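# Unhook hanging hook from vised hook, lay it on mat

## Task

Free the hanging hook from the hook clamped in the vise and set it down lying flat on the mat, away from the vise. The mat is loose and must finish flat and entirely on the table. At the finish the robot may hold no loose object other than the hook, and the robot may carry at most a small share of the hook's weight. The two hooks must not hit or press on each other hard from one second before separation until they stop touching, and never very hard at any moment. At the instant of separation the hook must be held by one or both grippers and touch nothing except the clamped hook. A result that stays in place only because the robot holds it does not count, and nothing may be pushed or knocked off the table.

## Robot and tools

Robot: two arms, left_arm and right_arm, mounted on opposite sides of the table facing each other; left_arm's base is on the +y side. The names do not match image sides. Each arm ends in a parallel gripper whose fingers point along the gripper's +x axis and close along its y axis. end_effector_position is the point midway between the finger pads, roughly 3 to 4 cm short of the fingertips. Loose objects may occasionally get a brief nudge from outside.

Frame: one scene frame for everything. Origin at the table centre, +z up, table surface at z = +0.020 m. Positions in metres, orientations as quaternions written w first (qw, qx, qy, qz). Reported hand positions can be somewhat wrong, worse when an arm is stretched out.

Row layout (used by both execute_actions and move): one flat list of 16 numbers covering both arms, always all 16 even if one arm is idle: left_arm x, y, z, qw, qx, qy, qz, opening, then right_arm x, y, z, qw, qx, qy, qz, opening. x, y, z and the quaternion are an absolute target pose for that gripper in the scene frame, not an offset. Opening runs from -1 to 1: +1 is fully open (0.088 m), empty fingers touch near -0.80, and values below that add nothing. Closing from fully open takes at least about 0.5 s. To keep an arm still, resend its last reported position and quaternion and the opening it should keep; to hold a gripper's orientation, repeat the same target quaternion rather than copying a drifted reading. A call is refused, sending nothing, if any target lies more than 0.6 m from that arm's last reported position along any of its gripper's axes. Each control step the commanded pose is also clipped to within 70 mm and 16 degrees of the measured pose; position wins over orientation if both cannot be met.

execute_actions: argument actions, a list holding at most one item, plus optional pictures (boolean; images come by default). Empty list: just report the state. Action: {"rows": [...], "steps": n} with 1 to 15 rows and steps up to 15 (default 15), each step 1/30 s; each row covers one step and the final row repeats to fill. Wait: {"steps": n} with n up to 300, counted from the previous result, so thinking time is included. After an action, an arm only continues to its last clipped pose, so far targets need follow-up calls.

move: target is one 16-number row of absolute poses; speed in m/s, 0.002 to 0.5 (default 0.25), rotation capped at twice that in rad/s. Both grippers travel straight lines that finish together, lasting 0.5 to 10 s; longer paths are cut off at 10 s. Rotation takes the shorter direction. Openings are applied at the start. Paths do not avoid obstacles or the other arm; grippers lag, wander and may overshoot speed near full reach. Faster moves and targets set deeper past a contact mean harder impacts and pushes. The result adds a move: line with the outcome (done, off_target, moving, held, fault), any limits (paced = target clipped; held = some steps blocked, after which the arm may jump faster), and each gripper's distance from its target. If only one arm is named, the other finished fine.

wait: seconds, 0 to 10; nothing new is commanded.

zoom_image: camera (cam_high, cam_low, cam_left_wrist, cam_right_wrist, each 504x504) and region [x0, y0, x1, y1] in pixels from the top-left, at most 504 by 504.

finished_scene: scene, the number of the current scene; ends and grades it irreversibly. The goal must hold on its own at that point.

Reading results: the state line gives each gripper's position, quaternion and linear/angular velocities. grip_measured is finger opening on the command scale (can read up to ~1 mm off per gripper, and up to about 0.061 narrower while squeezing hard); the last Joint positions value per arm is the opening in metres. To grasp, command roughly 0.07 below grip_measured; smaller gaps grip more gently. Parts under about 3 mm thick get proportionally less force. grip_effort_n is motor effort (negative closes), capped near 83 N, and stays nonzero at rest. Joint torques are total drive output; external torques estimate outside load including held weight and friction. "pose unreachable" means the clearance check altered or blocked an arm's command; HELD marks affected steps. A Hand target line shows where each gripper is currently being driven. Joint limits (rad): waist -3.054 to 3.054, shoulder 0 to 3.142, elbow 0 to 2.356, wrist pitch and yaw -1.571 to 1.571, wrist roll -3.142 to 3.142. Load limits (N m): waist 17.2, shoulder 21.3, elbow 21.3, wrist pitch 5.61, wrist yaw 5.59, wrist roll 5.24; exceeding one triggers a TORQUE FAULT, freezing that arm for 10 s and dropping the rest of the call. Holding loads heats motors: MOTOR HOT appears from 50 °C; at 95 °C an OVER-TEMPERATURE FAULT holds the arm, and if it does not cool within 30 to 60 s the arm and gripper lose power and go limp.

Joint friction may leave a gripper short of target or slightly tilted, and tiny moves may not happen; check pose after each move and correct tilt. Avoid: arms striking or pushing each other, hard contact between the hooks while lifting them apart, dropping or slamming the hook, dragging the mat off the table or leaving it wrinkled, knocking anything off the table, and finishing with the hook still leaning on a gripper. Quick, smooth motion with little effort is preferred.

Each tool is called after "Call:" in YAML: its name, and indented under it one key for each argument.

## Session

Call:
execute_actions:
  actions: []

Scene clock: 0.00 s of 4400.00 s.
left_arm: end_effector_position=(+0.0172, +0.1761, +0.1736) grip_measured=+0.330 grip_effort_n=n/a end_effector_quat_wxyz=(+0.586, +0.068, +0.231, -0.774) end_effector_velocity=(+0.002, +0.002, -0.006) end_effector_angular_velocity=(+0.023, -0.011, +0.007) | right_arm: end_effector_position=(+0.1888, -0.3964, +0.2931) grip_measured=+0.983 grip_effort_n=n/a end_effector_quat_wxyz=(+0.688, -0.620, +0.346, -0.147) end_effector_velocity=(-0.001, -0.006, +0.002) end_effector_angular_velocity=(-0.022, +0.013, -0.008)
Joint positions: left_arm=[-0.7    1.565  0.251  0.916 -0.254 -0.411  0.055] | right_arm=[-0.73   1.853  1.366 -0.736  1.253 -0.373  0.087]
Joint velocities: left_arm=[-0.002  0.002 -0.002 -0.022 -0.007 -0.007 -0.   ] | right_arm=[-0.007 -0.007 -0.002 -0.022  0.007 -0.007  0.   ]
Joint torques (N m, as the arm reports them, + toward a larger angle): no reading
External joint torques (N m, as the arm's controller estimates them; a push from outside toward a larger angle lowers the number): no reading
Motor temperatures (°C, as the motors report them): left_arm=[29 33 32 30 28 28] | right_arm=[30 30 32 30 29 27]
Heat: left arm: hottest shoulder 33 °C (+0.0 °C/min); right arm: hottest elbow 32 °C (+0.0 °C/min).
Hand target (left_arm): +0.017, +0.176, +0.174; -0.586, -0.068, -0.231, +0.774
Hand target (right_arm): +0.189, -0.396, +0.293; +0.688, -0.620, +0.346, -0.147

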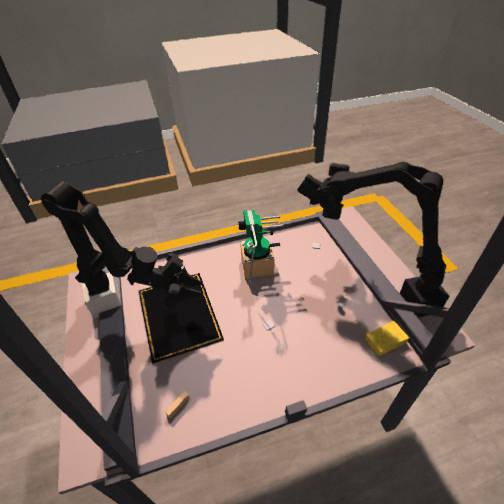

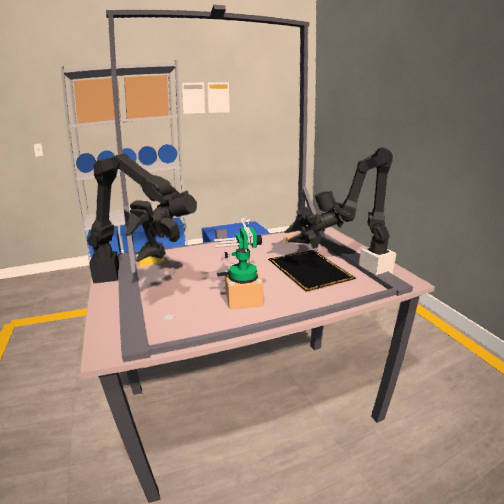

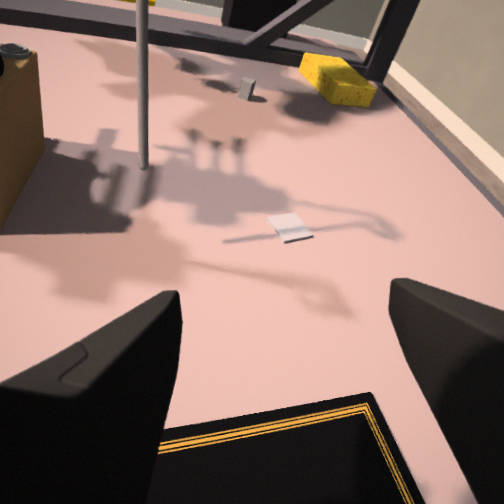

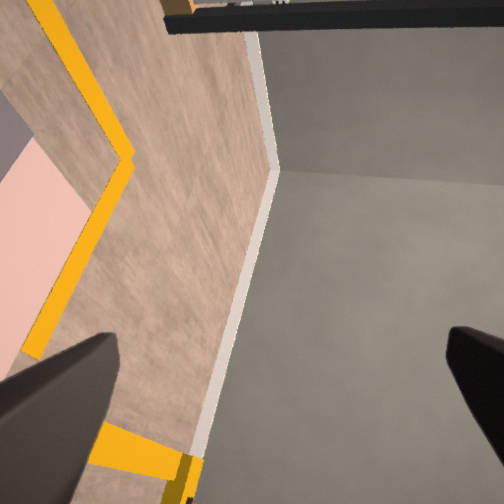

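Call:
move:
  target: [0.04, 0.07, 0.40, 0.612, 0.354, 0.354, -0.612, 0.33, -0.02, -0.17, 0.22, 0.869, 0.014, -0.014, 0.494, 1]

Scene clock: 4.87 s of 4400.00 s.
left_arm: end_effector_position=(+0.0386, +0.0727, +0.4032) grip_measured=+0.331 grip_effort_n=-2.1 end_effector_quat_wxyz=(+0.610, +0.348, +0.357, -0.616) end_effector_velocity=(-0.001, -0.002, +0.001) end_effector_angular_velocity=(+0.004, -0.005, +0.007) | right_arm: end_effector_position=(-0.0174, -0.1732, +0.2220) grip_measured=+0.983 grip_effort_n=3.5 end_effector_quat_wxyz=(+0.872, +0.016, -0.014, +0.489) end_effector_velocity=(-0.000, -0.000, -0.004) end_effector_angular_velocity=(+0.001, +0.007, +0.005)
Joint positions: left_arm=[-0.491  1.887  2.177 -1.363 -0.184 -0.356  0.055] | right_arm=[-0.255  1.951  0.435  1.556  0.19   0.007  0.087]
Joint velocities: left_arm=[-0.002  0.022  0.037 -0.022 -0.007 -0.007  0.   ] | right_arm=[-0.002  0.022 -0.002  0.022 -0.007  0.007  0.   ]
Joint torques (N m, as the arm reports them, + toward a larger angle): left_arm=[ 0.32 -7.21  7.32  1.15 -0.31  0.08] | right_arm=[ 0.3  -4.97  5.26  2.31 -0.09  0.19]
External joint torques (N m, as the arm's controller estimates them; a push from outside toward a larger angle lowers the number): left_arm=[ 0.32  1.18  1.34 -0.02 -0.17  0.08] | right_arm=[ 0.34  1.3   1.82  0.54 -0.09  0.18]
Motor temperatures (°C, as the motors report them): left_arm=[29 33 33 31 28 28] | right_arm=[30 31 33 30 29 27]
Heat: left arm: hottest shoulder 33 °C (+0.0 °C/min); right arm: hottest elbow 33 °C (+0.0 °C/min).
Hand target (left_arm): +0.040, +0.070, +0.400; +0.611, +0.352, +0.358, -0.612
Hand target (right_arm): -0.019, -0.171, +0.220; +0.870, +0.017, -0.012, +0.492
Off the commanded pose (left_arm): 0.004 m, 1 deg.
Off the commanded pose (right_arm): 0.005 m, 1 deg.
move: done

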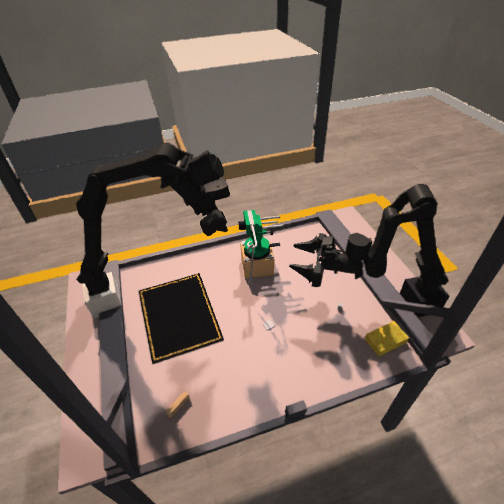

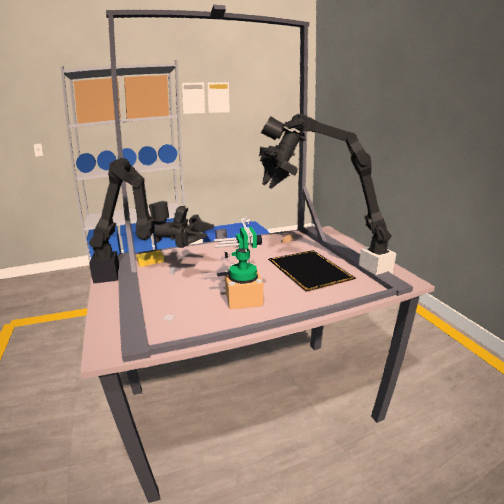

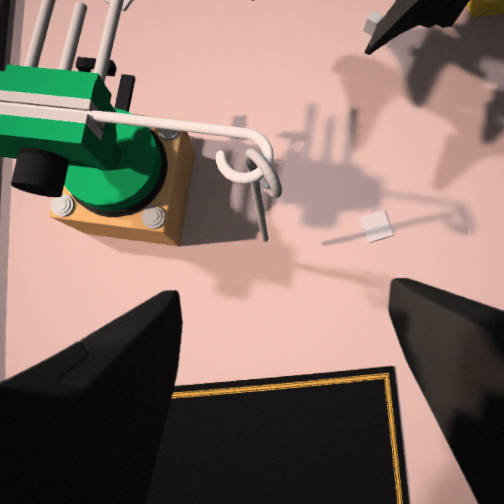

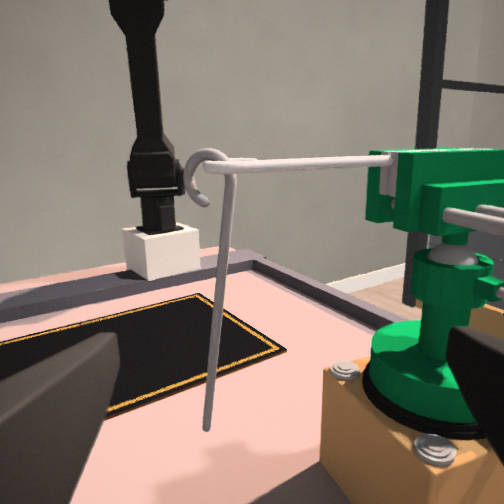

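Call:
zoom_image:
  camera: "cam_left_wrist"
  region: [190, 105, 310, 225]

Region (190, 105, 310, 225) of cam_left_wrist's 504x504 image, scaled by 4.200, with more detail than that image has.

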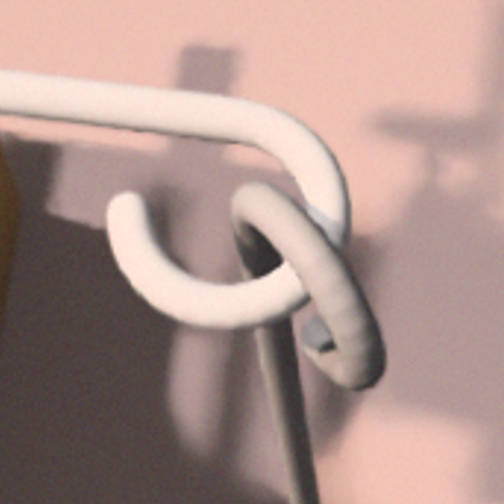

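Call:
move:
  target: [0.074, 0.055, 0.195, 0.538, 0.0773, 0.121, -0.830, 0.1, -0.053, -0.112, 0.202, 0.956, 0.005, -0.017, 0.292, -0.8]
  speed: 0.2

Call:
move:
  target: [0.053, 0.010, 0.192, 0.538, 0.0773, 0.121, -0.830, 0.1, -0.053, -0.112, 0.202, 0.956, 0.005, -0.017, 0.292, -0.8]
  speed: 0.06

Scene clock: 13.03 s of 4400.00 s.
left_arm: end_effector_position=(+0.0727, +0.0529, +0.2028) grip_measured=+0.103 grip_effort_n=-15.6 end_effector_quat_wxyz=(+0.539, +0.071, +0.112, -0.832) end_effector_velocity=(+0.002, +0.002, -0.011) end_effector_angular_velocity=(+0.034, -0.000, +0.011) | right_arm: end_effector_position=(-0.0515, -0.1145, +0.2051) grip_measured=-0.797 grip_effort_n=-11.4 end_effector_quat_wxyz=(+0.956, +0.010, -0.018, +0.292) end_effector_velocity=(+0.000, +0.000, -0.001) end_effector_angular_velocity=(-0.013, -0.004, +0.005)
Joint positions: left_arm=[-0.243  1.839  0.593  0.995  0.274 -0.044  0.044] | right_arm=[ 0.074  2.192  0.809  1.452  0.948 -0.048  0.   ]
Joint velocities: left_arm=[ 0.002  0.017 -0.007 -0.007 -0.007 -0.007 -0.   ] | right_arm=[-0.002 -0.002 -0.002 -0.007 -0.007 -0.007  0.   ]
Joint torques (N m, as the arm reports them, + toward a larger angle): left_arm=[ 0.22 -5.83  4.33  2.2   0.19  0.08] | right_arm=[ 0.34 -6.46  6.23  1.75  0.04 -0.15]
External joint torques (N m, as the arm's controller estimates them; a push from outside toward a larger angle lowers the number): left_arm=[ 0.22  1.11 -0.53  0.38  0.14  0.07] | right_arm=[ 0.33  1.87  2.38  0.26  0.09 -0.16]
Motor temperatures (°C, as the motors report them): left_arm=[29 34 34 31 28 28] | right_arm=[30 31 33 31 29 27]
Heat: left arm: hottest shoulder 34 °C (+4.6 °C/min); right arm: hottest elbow 33 °C (+4.6 °C/min).
Hand target (left_arm): +0.074, +0.055, +0.195; -0.538, -0.078, -0.119, +0.831
Hand target (right_arm): -0.053, -0.112, +0.202; +0.956, +0.005, -0.018, +0.292
Off the commanded pose (left_arm): 0.008 m, 1 deg.
Off the commanded pose (right_arm): 0.004 m, 1 deg.
After step 90, 2.47 s passed at rest.
move: done

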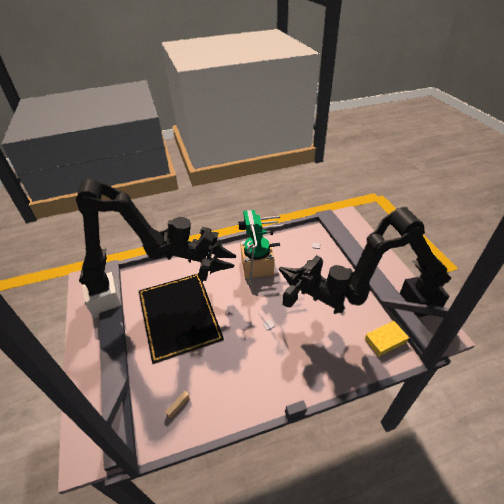

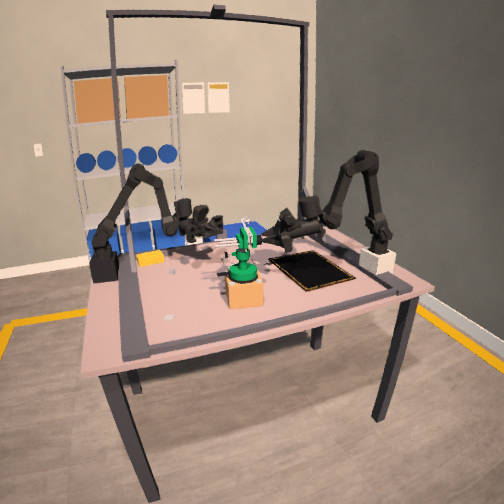

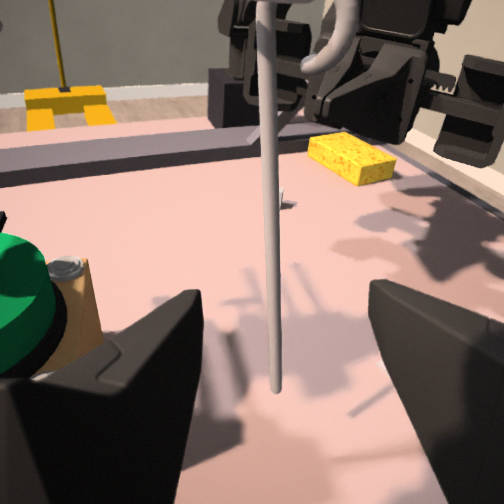

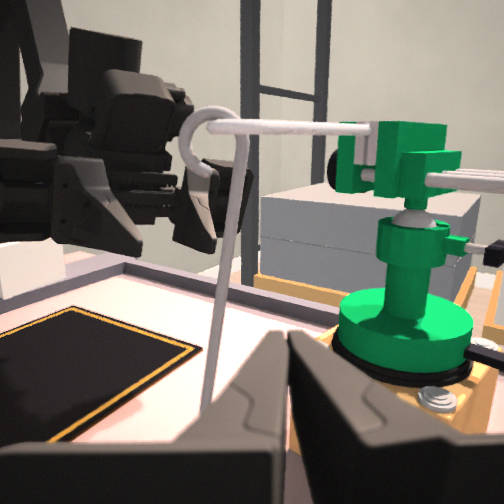

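Scene clock: 14.20 s of 4400.00 s.
left_arm: end_effector_position=(+0.0545, +0.0115, +0.1963) grip_measured=+0.103 grip_effort_n=-15.6 end_effector_quat_wxyz=(+0.538, +0.075, +0.116, -0.832) end_effector_velocity=(-0.003, -0.001, +0.003) end_effector_angular_velocity=(-0.009, +0.011, -0.008) | right_arm: end_effector_position=(-0.0517, -0.1143, +0.2047) grip_measured=-0.797 grip_effort_n=-11.4 end_effector_quat_wxyz=(+0.956, +0.008, -0.017, +0.291) end_effector_velocity=(+0.002, -0.002, -0.005) end_effector_angular_velocity=(-0.033, -0.003, -0.010)
Joint positions: left_arm=[-0.277  1.974  0.78   0.935  0.243 -0.053  0.044] | right_arm=[ 0.074  2.192  0.81   1.448  0.949 -0.048  0.   ]
Joint velocities: left_arm=[-0.002  0.002  0.007  0.007  0.007 -0.007 -0.   ] | right_arm=[-0.002  0.002 -0.002 -0.022  0.007 -0.007  0.   ]
Joint torques (N m, as the arm reports them, + toward a larger angle): left_arm=[-0.44 -6.89  6.25  1.93 -0.16 -0.08] | right_arm=[ 0.28 -6.62  6.39  1.74  0.07 -0.07]
External joint torques (N m, as the arm's controller estimates them; a push from outside toward a larger angle lowers the number): left_arm=[-0.43  1.35  1.14  0.1  -0.2  -0.1 ] | right_arm=[ 0.29  1.62  2.58  0.27  0.11 -0.07]
Motor temperatures (°C, as the motors report them): left_arm=[29 34 34 32 28 28] | right_arm=[30 31 33 31 29 27]
Heat: left arm: hottest shoulder 34 °C (+4.2 °C/min); right arm: hottest elbow 33 °C (+4.2 °C/min).
Hand target (left_arm): +0.053, +0.010, +0.192; -0.538, -0.078, -0.121, +0.830
Hand target (right_arm): -0.053, -0.112, +0.202; +0.956, +0.005, -0.017, +0.292
Off the commanded pose (left_arm): 0.005 m, 1 deg.
Off the commanded pose (right_arm): 0.004 m, 0 deg.
move: done

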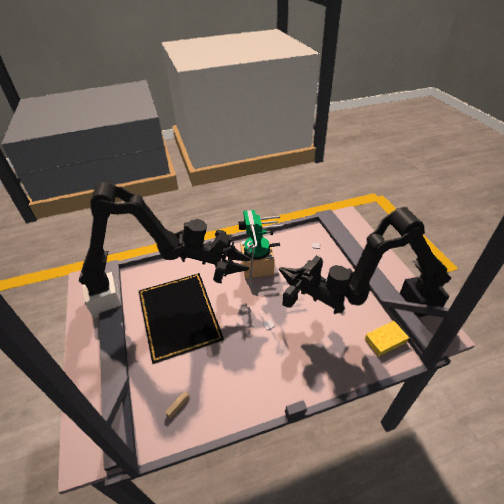

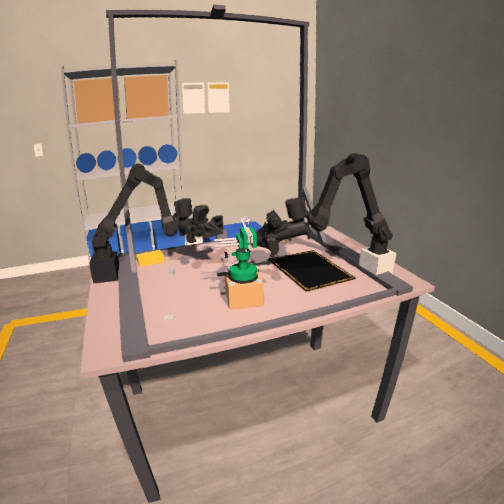

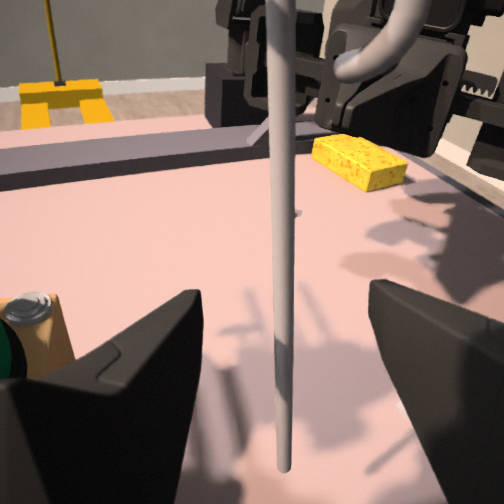

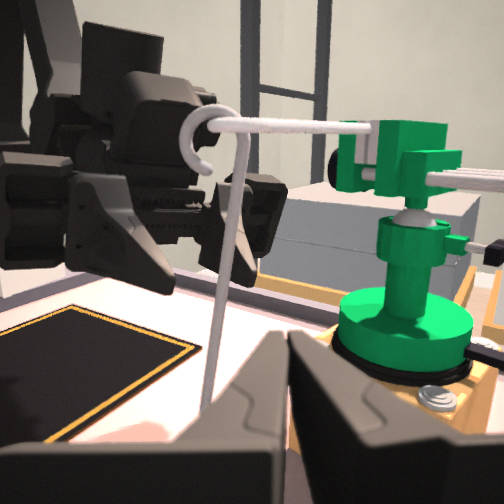

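Call:
execute_actions:
  actions: []

Scene clock: 16.97 s of 4400.00 s.
left_arm: end_effector_position=(+0.0544, +0.0113, +0.1962) grip_measured=+0.103 grip_effort_n=-15.6 end_effector_quat_wxyz=(+0.538, +0.075, +0.116, -0.832) end_effector_velocity=(+0.000, +0.002, -0.004) end_effector_angular_velocity=(+0.024, +0.001, +0.006) | right_arm: end_effector_position=(-0.0517, -0.1143, +0.2047) grip_measured=-0.797 grip_effort_n=-11.4 end_effector_quat_wxyz=(+0.956, +0.008, -0.017, +0.291) end_effector_velocity=(+0.000, -0.000, +0.004) end_effector_angular_velocity=(+0.016, -0.005, +0.005)
Joint positions: left_arm=[-0.277  1.975  0.781  0.934  0.243 -0.053  0.044] | right_arm=[ 0.074  2.192  0.81   1.448  0.949 -0.048  0.   ]
Joint velocities: left_arm=[-0.002 -0.002 -0.002 -0.022 -0.007 -0.007 -0.   ] | right_arm=[-0.002 -0.002 -0.002  0.022 -0.007 -0.007  0.   ]
Joint torques (N m, as the arm reports them, + toward a larger angle): left_arm=[-0.44 -6.88  6.23  1.95 -0.16 -0.08] | right_arm=[ 0.27 -6.69  6.28  1.76  0.06 -0.06]
External joint torques (N m, as the arm's controller estimates them; a push from outside toward a larger angle lowers the number): left_arm=[-0.46  1.35  1.1   0.12 -0.2  -0.09] | right_arm=[ 0.23  1.67  2.42  0.25  0.1  -0.07]
Motor temperatures (°C, as the motors report them): left_arm=[29 35 34 32 28 28] | right_arm=[30 32 33 31 29 27]
Heat: left arm: hottest shoulder 35 °C (+7.1 °C/min); right arm: hottest elbow 33 °C (+3.5 °C/min).
Hand target (left_arm): +0.053, +0.010, +0.192; -0.538, -0.078, -0.121, +0.830
Hand target (right_arm): -0.053, -0.112, +0.202; +0.956, +0.005, -0.017, +0.292
Off the commanded pose (left_arm): 0.005 m, 1 deg.
Off the commanded pose (right_arm): 0.004 m, 0 deg.
Steps of this call (steps 1 to 83: nothing new was sent). Readings (end_effector_position):
1: left_arm (+0.0544, +0.0114, +0.1964) | right_arm (-0.0517, -0.1143, +0.2047)
2: left_arm (+0.0544, +0.0113, +0.1963) | right_arm (-0.0517, -0.1143, +0.2047)
4: left_arm (+0.0544, +0.0113, +0.1965) | right_arm (-0.0517, -0.1143, +0.2047)
8: left_arm (+0.0544, +0.0113, +0.1962) | right_arm (-0.0517, -0.1143, +0.2047)
83: the state above

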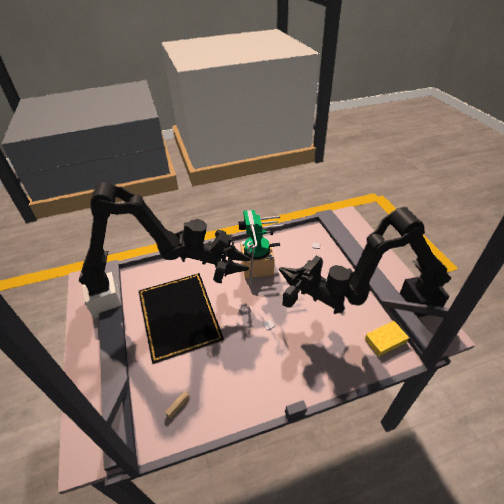

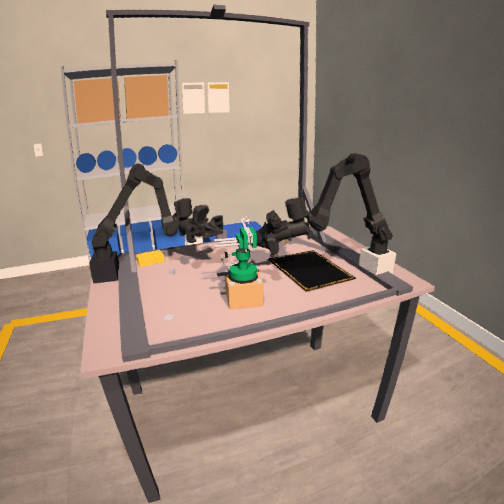

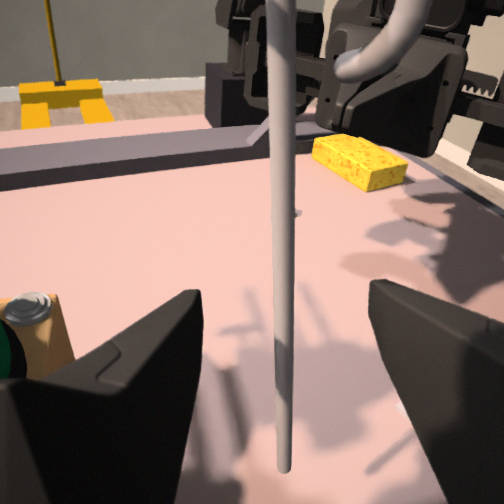

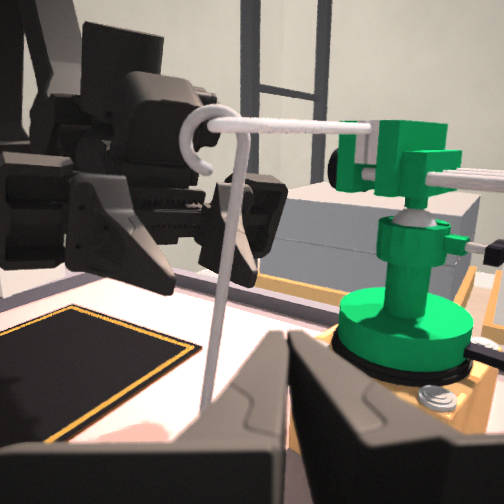

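Call:
move:
  target: [0.0455,-0.008,0.192,0.538,0.0773,0.121,-0.830,0.1,-0.053,-0.112,0.202,0.956,0.005,-0.017,0.292,-0.8]
  speed: 0.02

Scene clock: 19.20 s of 4400.00 s.
left_arm: end_effector_position=(+0.0468, -0.0067, +0.1971) grip_measured=+0.103 grip_effort_n=-15.6 end_effector_quat_wxyz=(+0.538, +0.074, +0.116, -0.832) end_effector_velocity=(-0.000, -0.002, -0.000) end_effector_angular_velocity=(+0.005, +0.004, +0.006) | right_arm: end_effector_position=(-0.0517, -0.1142, +0.2047) grip_measured=-0.797 grip_effort_n=-11.4 end_effector_quat_wxyz=(+0.956, +0.008, -0.017, +0.291) end_effector_velocity=(+0.000, +0.000, -0.003) end_effector_angular_velocity=(-0.028, -0.004, +0.005)
Joint positions: left_arm=[-0.288  2.022  0.866  0.898  0.233 -0.056  0.044] | right_arm=[ 0.074  2.192  0.811  1.447  0.949 -0.048  0.   ]
Joint velocities: left_arm=[-0.002  0.002  0.007 -0.007 -0.007 -0.007 -0.   ] | right_arm=[-0.002 -0.002 -0.002 -0.022 -0.007 -0.007  0.   ]
Joint torques (N m, as the arm reports them, + toward a larger angle): left_arm=[-0.43 -7.34  6.56  1.95 -0.15 -0.11] | right_arm=[ 0.26 -6.59  6.38  1.74  0.09 -0.08]
External joint torques (N m, as the arm's controller estimates them; a push from outside toward a larger angle lowers the number): left_arm=[-0.39  1.44  1.23  0.11 -0.19 -0.13] | right_arm=[ 0.3   1.67  2.56  0.26  0.12 -0.09]
Motor temperatures (°C, as the motors report them): left_arm=[29 35 34 32 28 28] | right_arm=[30 32 33 31 29 27]
Heat: left arm: hottest shoulder 35 °C (+6.2 °C/min); right arm: hottest elbow 33 °C (+3.1 °C/min).
Hand target (left_arm): +0.045, -0.008, +0.192; -0.538, -0.077, -0.121, +0.831
Hand target (right_arm): -0.053, -0.112, +0.202; +0.956, +0.005, -0.017, +0.292
Off the commanded pose (left_arm): 0.005 m, 1 deg.
Off the commanded pose (right_arm): 0.004 m, 0 deg.
move: done

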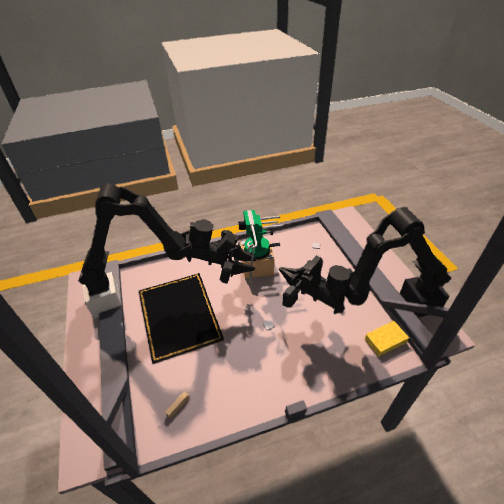

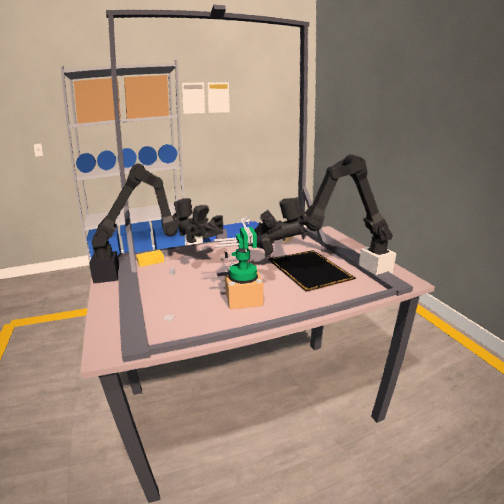

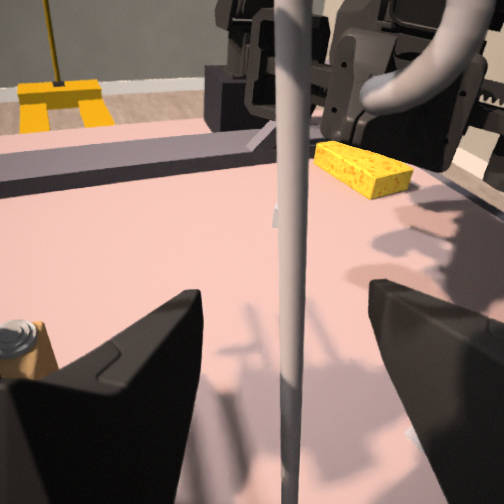

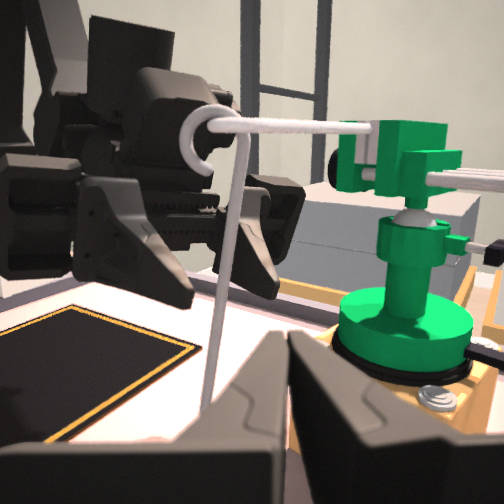

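Call:
zoom_image:
  camera: "cam_left_wrist"
  region: [180, 230, 400, 450]

Call:
zoom_image:
  camera: "cam_right_wrist"
  region: [120, 90, 340, 330]

Region (180, 230, 400, 450) of cam_left_wrist's 504x504 image, scaled by 2.291, with more detail than that image has.

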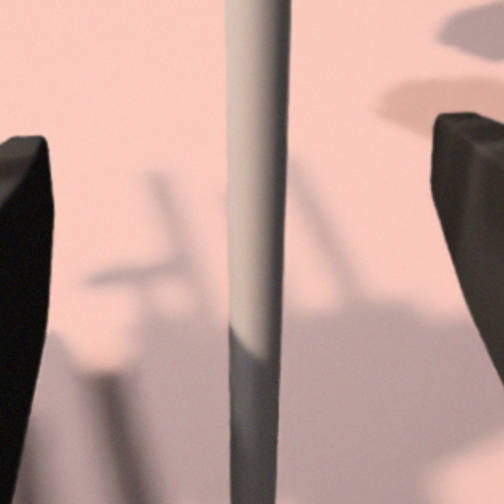

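Region (120, 90, 340, 330) of cam_right_wrist's 504x504 image, scaled by 2.100, with more detail than that image has; it fills the left 462 columns of this view, and the rest is white.

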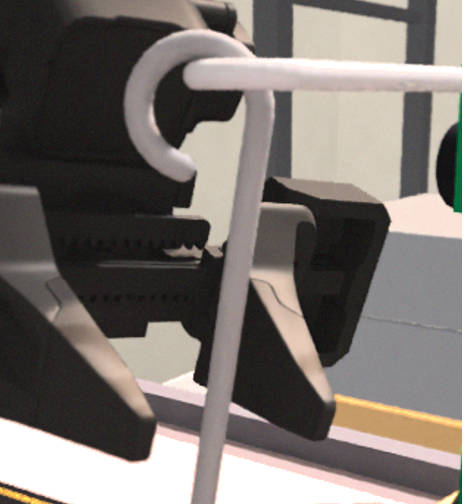

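Call:
execute_actions:
  actions:
    - {"rows":[[0.046,-0.0075,0.195,0.538,0.0773,0.121,-0.830,-0.2,-0.053,-0.112,0.202,0.956,0.005,-0.017,0.292,-0.8],[0.046,-0.0075,0.195,0.538,0.0773,0.121,-0.830,-0.3,-0.053,-0.112,0.202,0.956,0.005,-0.017,0.292,-0.8],[0.046,-0.0075,0.195,0.538,0.0773,0.121,-0.830,-0.4,-0.053,-0.112,0.202,0.956,0.005,-0.017,0.292,-0.8],[0.046,-0.0075,0.195,0.538,0.0773,0.121,-0.830,-0.5,-0.053,-0.112,0.202,0.956,0.005,-0.017,0.292,-0.8],[0.046,-0.0075,0.195,0.538,0.0773,0.121,-0.830,-0.55,-0.053,-0.112,0.202,0.956,0.005,-0.017,0.292,-0.8],[0.046,-0.0075,0.195,0.538,0.0773,0.121,-0.830,-0.58,-0.053,-0.112,0.202,0.956,0.005,-0.017,0.292,-0.8]],"steps":15}

Scene clock: 22.43 s of 4400.00 s.
left_arm: end_effector_position=(+0.0469, -0.0063, +0.1950) grip_measured=-0.563 grip_effort_n=-16.0 end_effector_quat_wxyz=(+0.537, +0.078, +0.120, -0.831) end_effector_velocity=(+0.002, +0.000, -0.004) end_effector_angular_velocity=(+0.009, -0.011, +0.008) | right_arm: end_effector_position=(-0.0517, -0.1142, +0.2047) grip_measured=-0.797 grip_effort_n=-11.4 end_effector_quat_wxyz=(+0.956, +0.008, -0.017, +0.291) end_effector_velocity=(+0.000, +0.000, -0.003) end_effector_angular_velocity=(-0.018, -0.004, +0.005)
Joint positions: left_arm=[-0.288  2.022  0.867  0.887  0.233 -0.056  0.011] | right_arm=[ 0.074  2.192  0.811  1.447  0.949 -0.048  0.   ]
Joint velocities: left_arm=[ 0.002  0.002 -0.002 -0.007 -0.007  0.007 -0.006] | right_arm=[-0.002  0.002 -0.002 -0.007 -0.007 -0.007  0.   ]
Joint torques (N m, as the arm reports them, + toward a larger angle): left_arm=[-0.33 -8.66  6.35  1.94 -0.13 -0.1 ] | right_arm=[ 0.43 -6.54  6.21  1.73  0.06 -0.07]
External joint torques (N m, as the arm's controller estimates them; a push from outside toward a larger angle lowers the number): left_arm=[-0.38  0.09  1.01  0.11 -0.17 -0.12] | right_arm=[ 0.44  1.71  2.39  0.26  0.1  -0.08]
Motor temperatures (°C, as the motors report them): left_arm=[29 36 35 33 28 28] | right_arm=[30 32 34 31 29 27]
Heat: left arm: hottest shoulder 36 °C (+8.0 °C/min); right arm: hottest elbow 34 °C (+5.3 °C/min).
Hand target (left_arm): +0.046, -0.007, +0.195; -0.538, -0.077, -0.121, +0.831
Hand target (right_arm): -0.053, -0.112, +0.202; +0.956, +0.005, -0.017, +0.292
Off the commanded pose (left_arm): 0.001 m, 0 deg.
Off the commanded pose (right_arm): 0.004 m, 0 deg.
Steps of this call (steps 1 to 82: nothing new was sent; steps 83 to 97: all 15 steps of this action). Readings (end_effector_position):
83: left_arm (+0.0468, -0.0068, +0.1969) | right_arm (-0.0517, -0.1142, +0.2047)
84: left_arm (+0.0468, -0.0067, +0.1964) | right_arm (-0.0517, -0.1142, +0.2047)
86: left_arm (+0.0468, -0.0065, +0.1957) | right_arm (-0.0517, -0.1142, +0.2047)
90: left_arm (+0.0469, -0.0064, +0.1952) | right_arm (-0.0517, -0.1142, +0.2047)
97: the state above

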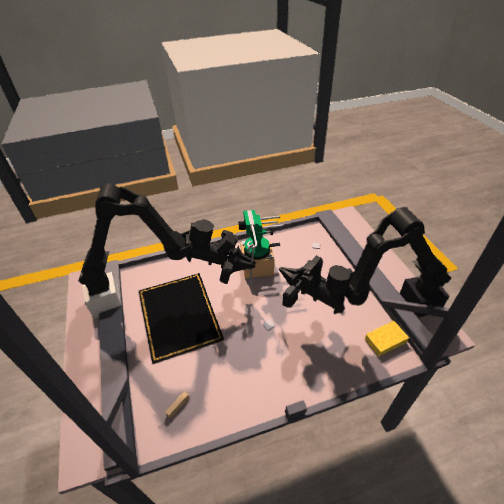

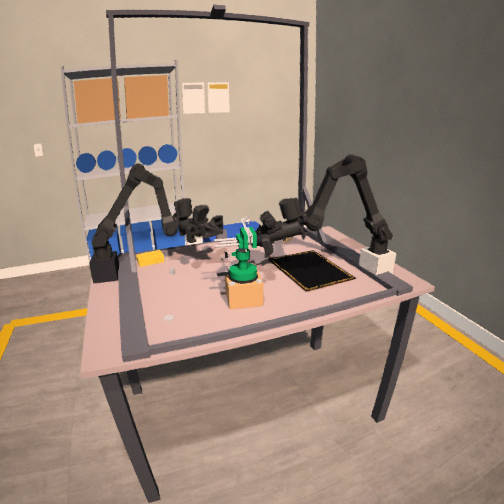

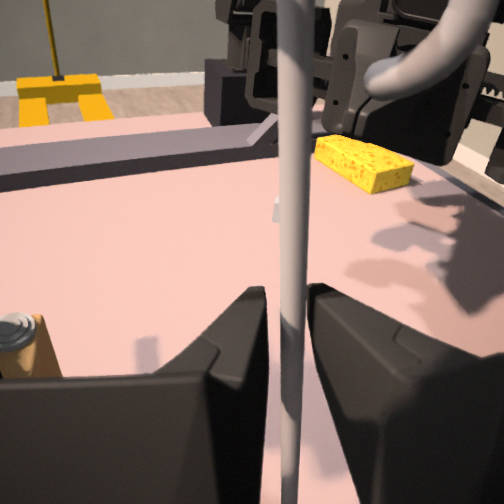

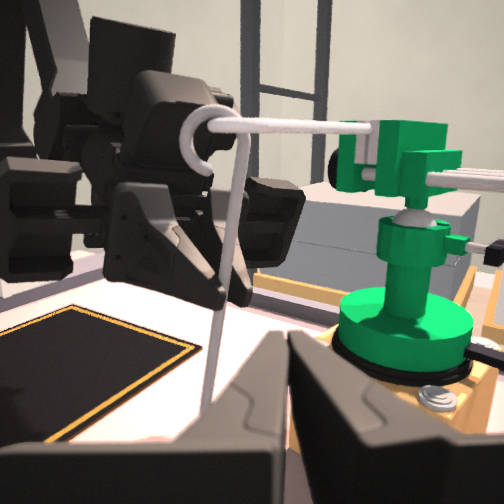

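Call:
execute_actions:
  actions:
    - {"rows":[[0.046,-0.0075,0.195,0.538,0.0773,0.121,-0.830,-0.61,-0.053,-0.112,0.202,0.956,0.005,-0.017,0.292,-0.8],[0.046,-0.0075,0.195,0.538,0.0773,0.121,-0.830,-0.63,-0.053,-0.112,0.202,0.956,0.005,-0.017,0.292,-0.8],[0.046,-0.0075,0.195,0.538,0.0773,0.121,-0.830,-0.65,-0.053,-0.112,0.202,0.956,0.005,-0.017,0.292,-0.8],[0.046,-0.0075,0.195,0.538,0.0773,0.121,-0.830,-0.665,-0.053,-0.112,0.202,0.956,0.005,-0.017,0.292,-0.8],[0.046,-0.0075,0.195,0.538,0.0773,0.121,-0.830,-0.68,-0.053,-0.112,0.202,0.956,0.005,-0.017,0.292,-0.8],[0.046,-0.0075,0.195,0.538,0.0773,0.121,-0.830,-0.69,-0.053,-0.112,0.202,0.956,0.005,-0.017,0.292,-0.8],[0.046,-0.0075,0.195,0.538,0.0773,0.121,-0.830,-0.70,-0.053,-0.112,0.202,0.956,0.005,-0.017,0.292,-0.8],[0.046,-0.0075,0.195,0.538,0.0773,0.121,-0.830,-0.71,-0.053,-0.112,0.202,0.956,0.005,-0.017,0.292,-0.8],[0.046,-0.0075,0.195,0.538,0.0773,0.121,-0.830,-0.72,-0.053,-0.112,0.202,0.956,0.005,-0.017,0.292,-0.8],[0.046,-0.0075,0.195,0.538,0.0773,0.121,-0.830,-0.735,-0.053,-0.112,0.202,0.956,0.005,-0.017,0.292,-0.8],[0.046,-0.0075,0.195,0.538,0.0773,0.121,-0.830,-0.75,-0.053,-0.112,0.202,0.956,0.005,-0.017,0.292,-0.8],[0.046,-0.0075,0.195,0.538,0.0773,0.121,-0.830,-0.765,-0.053,-0.112,0.202,0.956,0.005,-0.017,0.292,-0.8],[0.046,-0.0075,0.195,0.538,0.0773,0.121,-0.830,-0.78,-0.053,-0.112,0.202,0.956,0.005,-0.017,0.292,-0.8]],"steps":15}

Call:
zoom_image:
  camera: "cam_right_wrist"
  region: [150, 70, 290, 210]

Scene clock: 24.47 s of 4400.00 s.
left_arm: end_effector_position=(+0.0469, -0.0063, +0.1948) grip_measured=-0.707 grip_effort_n=-83.5 end_effector_quat_wxyz=(+0.538, +0.078, +0.120, -0.831) end_effector_velocity=(-0.002, +0.001, -0.001) end_effector_angular_velocity=(+0.010, +0.003, +0.002) | right_arm: end_effector_position=(-0.0518, -0.1141, +0.2047) grip_measured=-0.797 grip_effort_n=-11.4 end_effector_quat_wxyz=(+0.956, +0.008, -0.017, +0.292) end_effector_velocity=(+0.001, +0.001, -0.003) end_effector_angular_velocity=(-0.016, +0.003, +0.015)
Joint positions: left_arm=[-0.288  2.022  0.867  0.886  0.233 -0.056  0.004] | right_arm=[ 0.075  2.192  0.811  1.447  0.949 -0.048  0.   ]
Joint velocities: left_arm=[-0.007 -0.002 -0.002 -0.007 -0.007 -0.007 -0.   ] | right_arm=[-0.007 -0.002 -0.002 -0.022 -0.022  0.007  0.   ]
Joint torques (N m, as the arm reports them, + toward a larger angle): left_arm=[-0.27 -8.61  6.35  1.94 -0.12 -0.09] | right_arm=[ 0.21 -6.64  6.35  1.76  0.07 -0.03]
External joint torques (N m, as the arm's controller estimates them; a push from outside toward a larger angle lowers the number): left_arm=[-0.24  0.15  1.02  0.1  -0.16 -0.1 ] | right_arm=[ 0.24  1.65  2.51  0.28  0.11 -0.04]
Motor temperatures (°C, as the motors report them): left_arm=[29 36 35 33 28 28] | right_arm=[30 32 34 31 29 27]
Heat: left arm: hottest shoulder 36 °C (+7.4 °C/min); right arm: hottest elbow 34 °C (+4.9 °C/min).
Hand target (left_arm): +0.046, -0.007, +0.195; -0.538, -0.077, -0.121, +0.830
Hand target (right_arm): -0.053, -0.112, +0.202; +0.956, +0.005, -0.017, +0.292
Off the commanded pose (left_arm): 0.002 m, 0 deg.
Off the commanded pose (right_arm): 0.004 m, 0 deg.
Steps of this call (steps 1 to 46: nothing new was sent; steps 47 to 61: all 15 steps of this action). Readings (end_effector_position):
47: left_arm (+0.0469, -0.0063, +0.1949) | right_arm (-0.0517, -0.1142, +0.2047)
48: left_arm (+0.0469, -0.0063, +0.1949) | right_arm (-0.0517, -0.1142, +0.2047)
50: left_arm (+0.0469, -0.0063, +0.1949) | right_arm (-0.0517, -0.1142, +0.2047)
54: left_arm (+0.0469, -0.0063, +0.1948) | right_arm (-0.0518, -0.1141, +0.2047)
61: the state above

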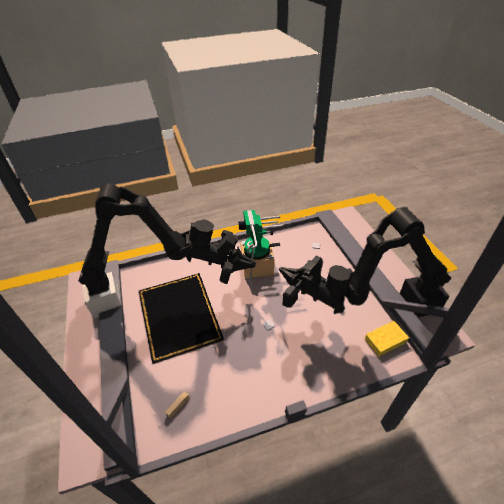

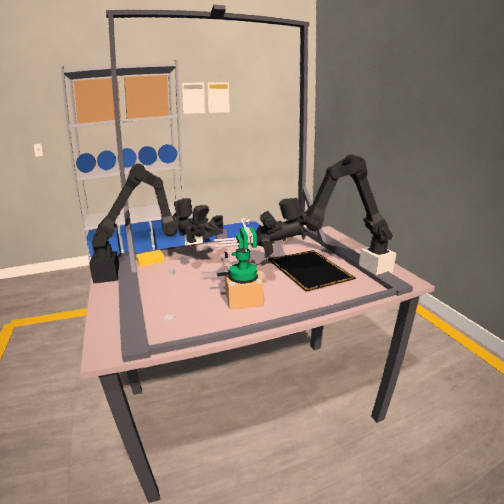

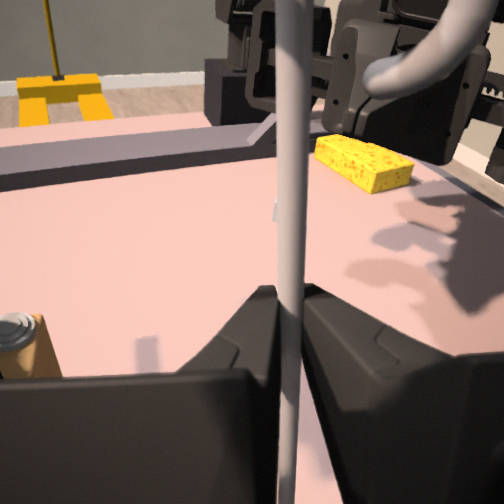

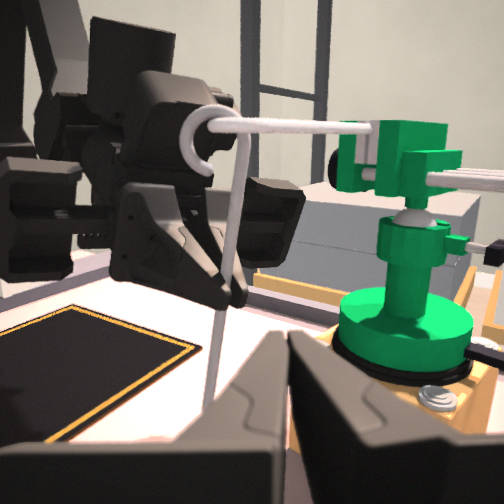

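Region (150, 70, 290, 210) of cam_right_wrist's 504x504 image, scaled by 3.600, with more detail than that image has.

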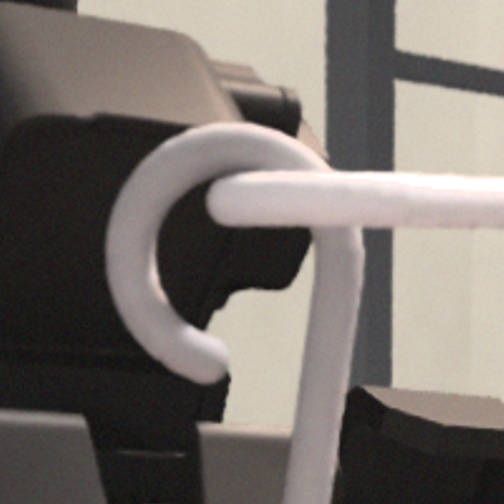

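Call:
move:
  target: [0.045,-0.006,0.208,0.538,0.0773,0.121,-0.830,-0.78,-0.053,-0.112,0.202,0.956,0.005,-0.017,0.292,-0.8]
  speed: 0.008

Call:
zoom_image:
  camera: "cam_right_wrist"
  region: [150, 70, 290, 210]

Scene clock: 28.17 s of 4400.00 s.
left_arm: end_effector_position=(+0.0467, -0.0043, +0.2007) grip_measured=-0.707 grip_effort_n=-83.5 end_effector_quat_wxyz=(+0.537, +0.084, +0.125, -0.830) end_effector_velocity=(+0.002, +0.000, +0.001) end_effector_angular_velocity=(+0.005, +0.004, +0.011) | right_arm: end_effector_position=(-0.0518, -0.1141, +0.2047) grip_measured=-0.797 grip_effort_n=-11.4 end_effector_quat_wxyz=(+0.956, +0.008, -0.017, +0.292) end_effector_velocity=(-0.001, +0.001, -0.004) end_effector_angular_velocity=(-0.045, -0.013, +0.019)
Joint positions: left_arm=[-0.29   1.99   0.869  0.836  0.23  -0.057  0.004] | right_arm=[ 0.075  2.192  0.811  1.447  0.949 -0.048  0.   ]
Joint velocities: left_arm=[ 0.002 -0.007 -0.002 -0.007 -0.007 -0.007  0.   ] | right_arm=[-0.002 -0.002 -0.007 -0.022 -0.022 -0.022  0.   ]
Joint torques (N m, as the arm reports them, + toward a larger angle): left_arm=[-0.44 -9.98  6.82  2.03 -0.17 -0.07] | right_arm=[ 0.41 -6.56  6.27  1.76  0.07 -0.08]
External joint torques (N m, as the arm's controller estimates them; a push from outside toward a larger angle lowers the number): left_arm=[-0.53 -1.25  1.32  0.18 -0.2  -0.09] | right_arm=[ 0.42  1.65  2.51  0.29  0.11 -0.09]
Motor temperatures (°C, as the motors report them): left_arm=[29 37 35 33 28 28] | right_arm=[30 33 34 32 29 27]
Heat: left arm: hottest shoulder 37 °C (+8.5 °C/min); right arm: hottest elbow 34 °C (+4.3 °C/min).
Hand target (left_arm): +0.045, -0.006, +0.208; -0.538, -0.077, -0.121, +0.830
Hand target (right_arm): -0.053, -0.112, +0.202; +0.956, +0.005, -0.017, +0.292
Off the commanded pose (left_arm): 0.008 m, 1 deg.
Off the commanded pose (right_arm): 0.004 m, 0 deg.
move: done

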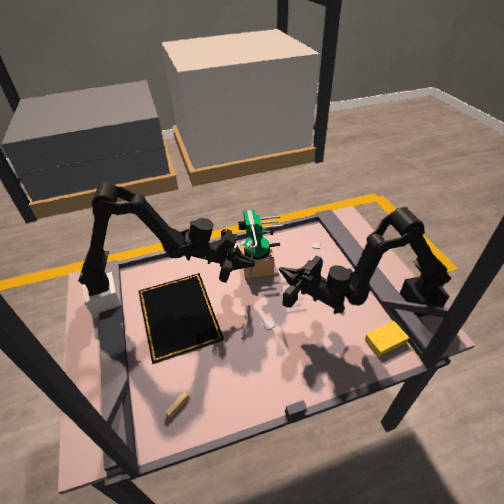

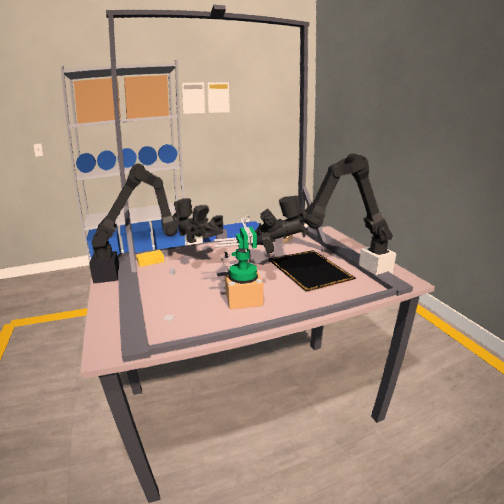

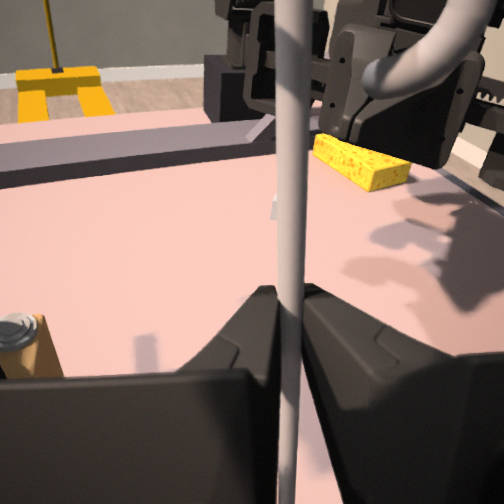

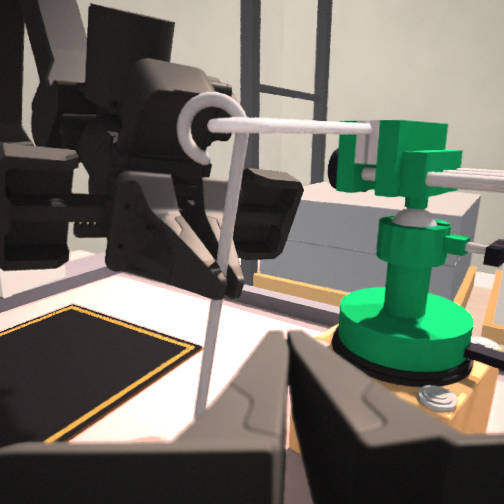

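Region (150, 70, 290, 210) of cam_right_wrist's 504x504 image, scaled by 3.600, with more detail than that image has.

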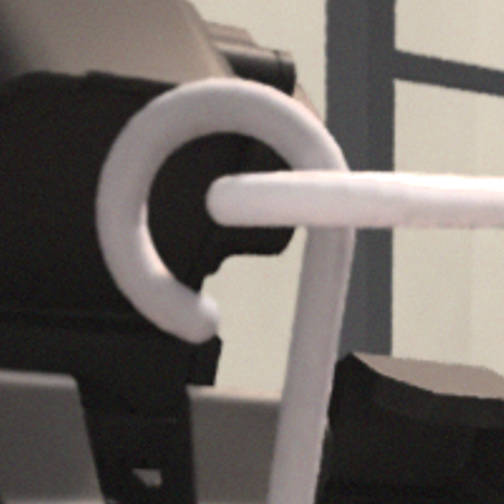

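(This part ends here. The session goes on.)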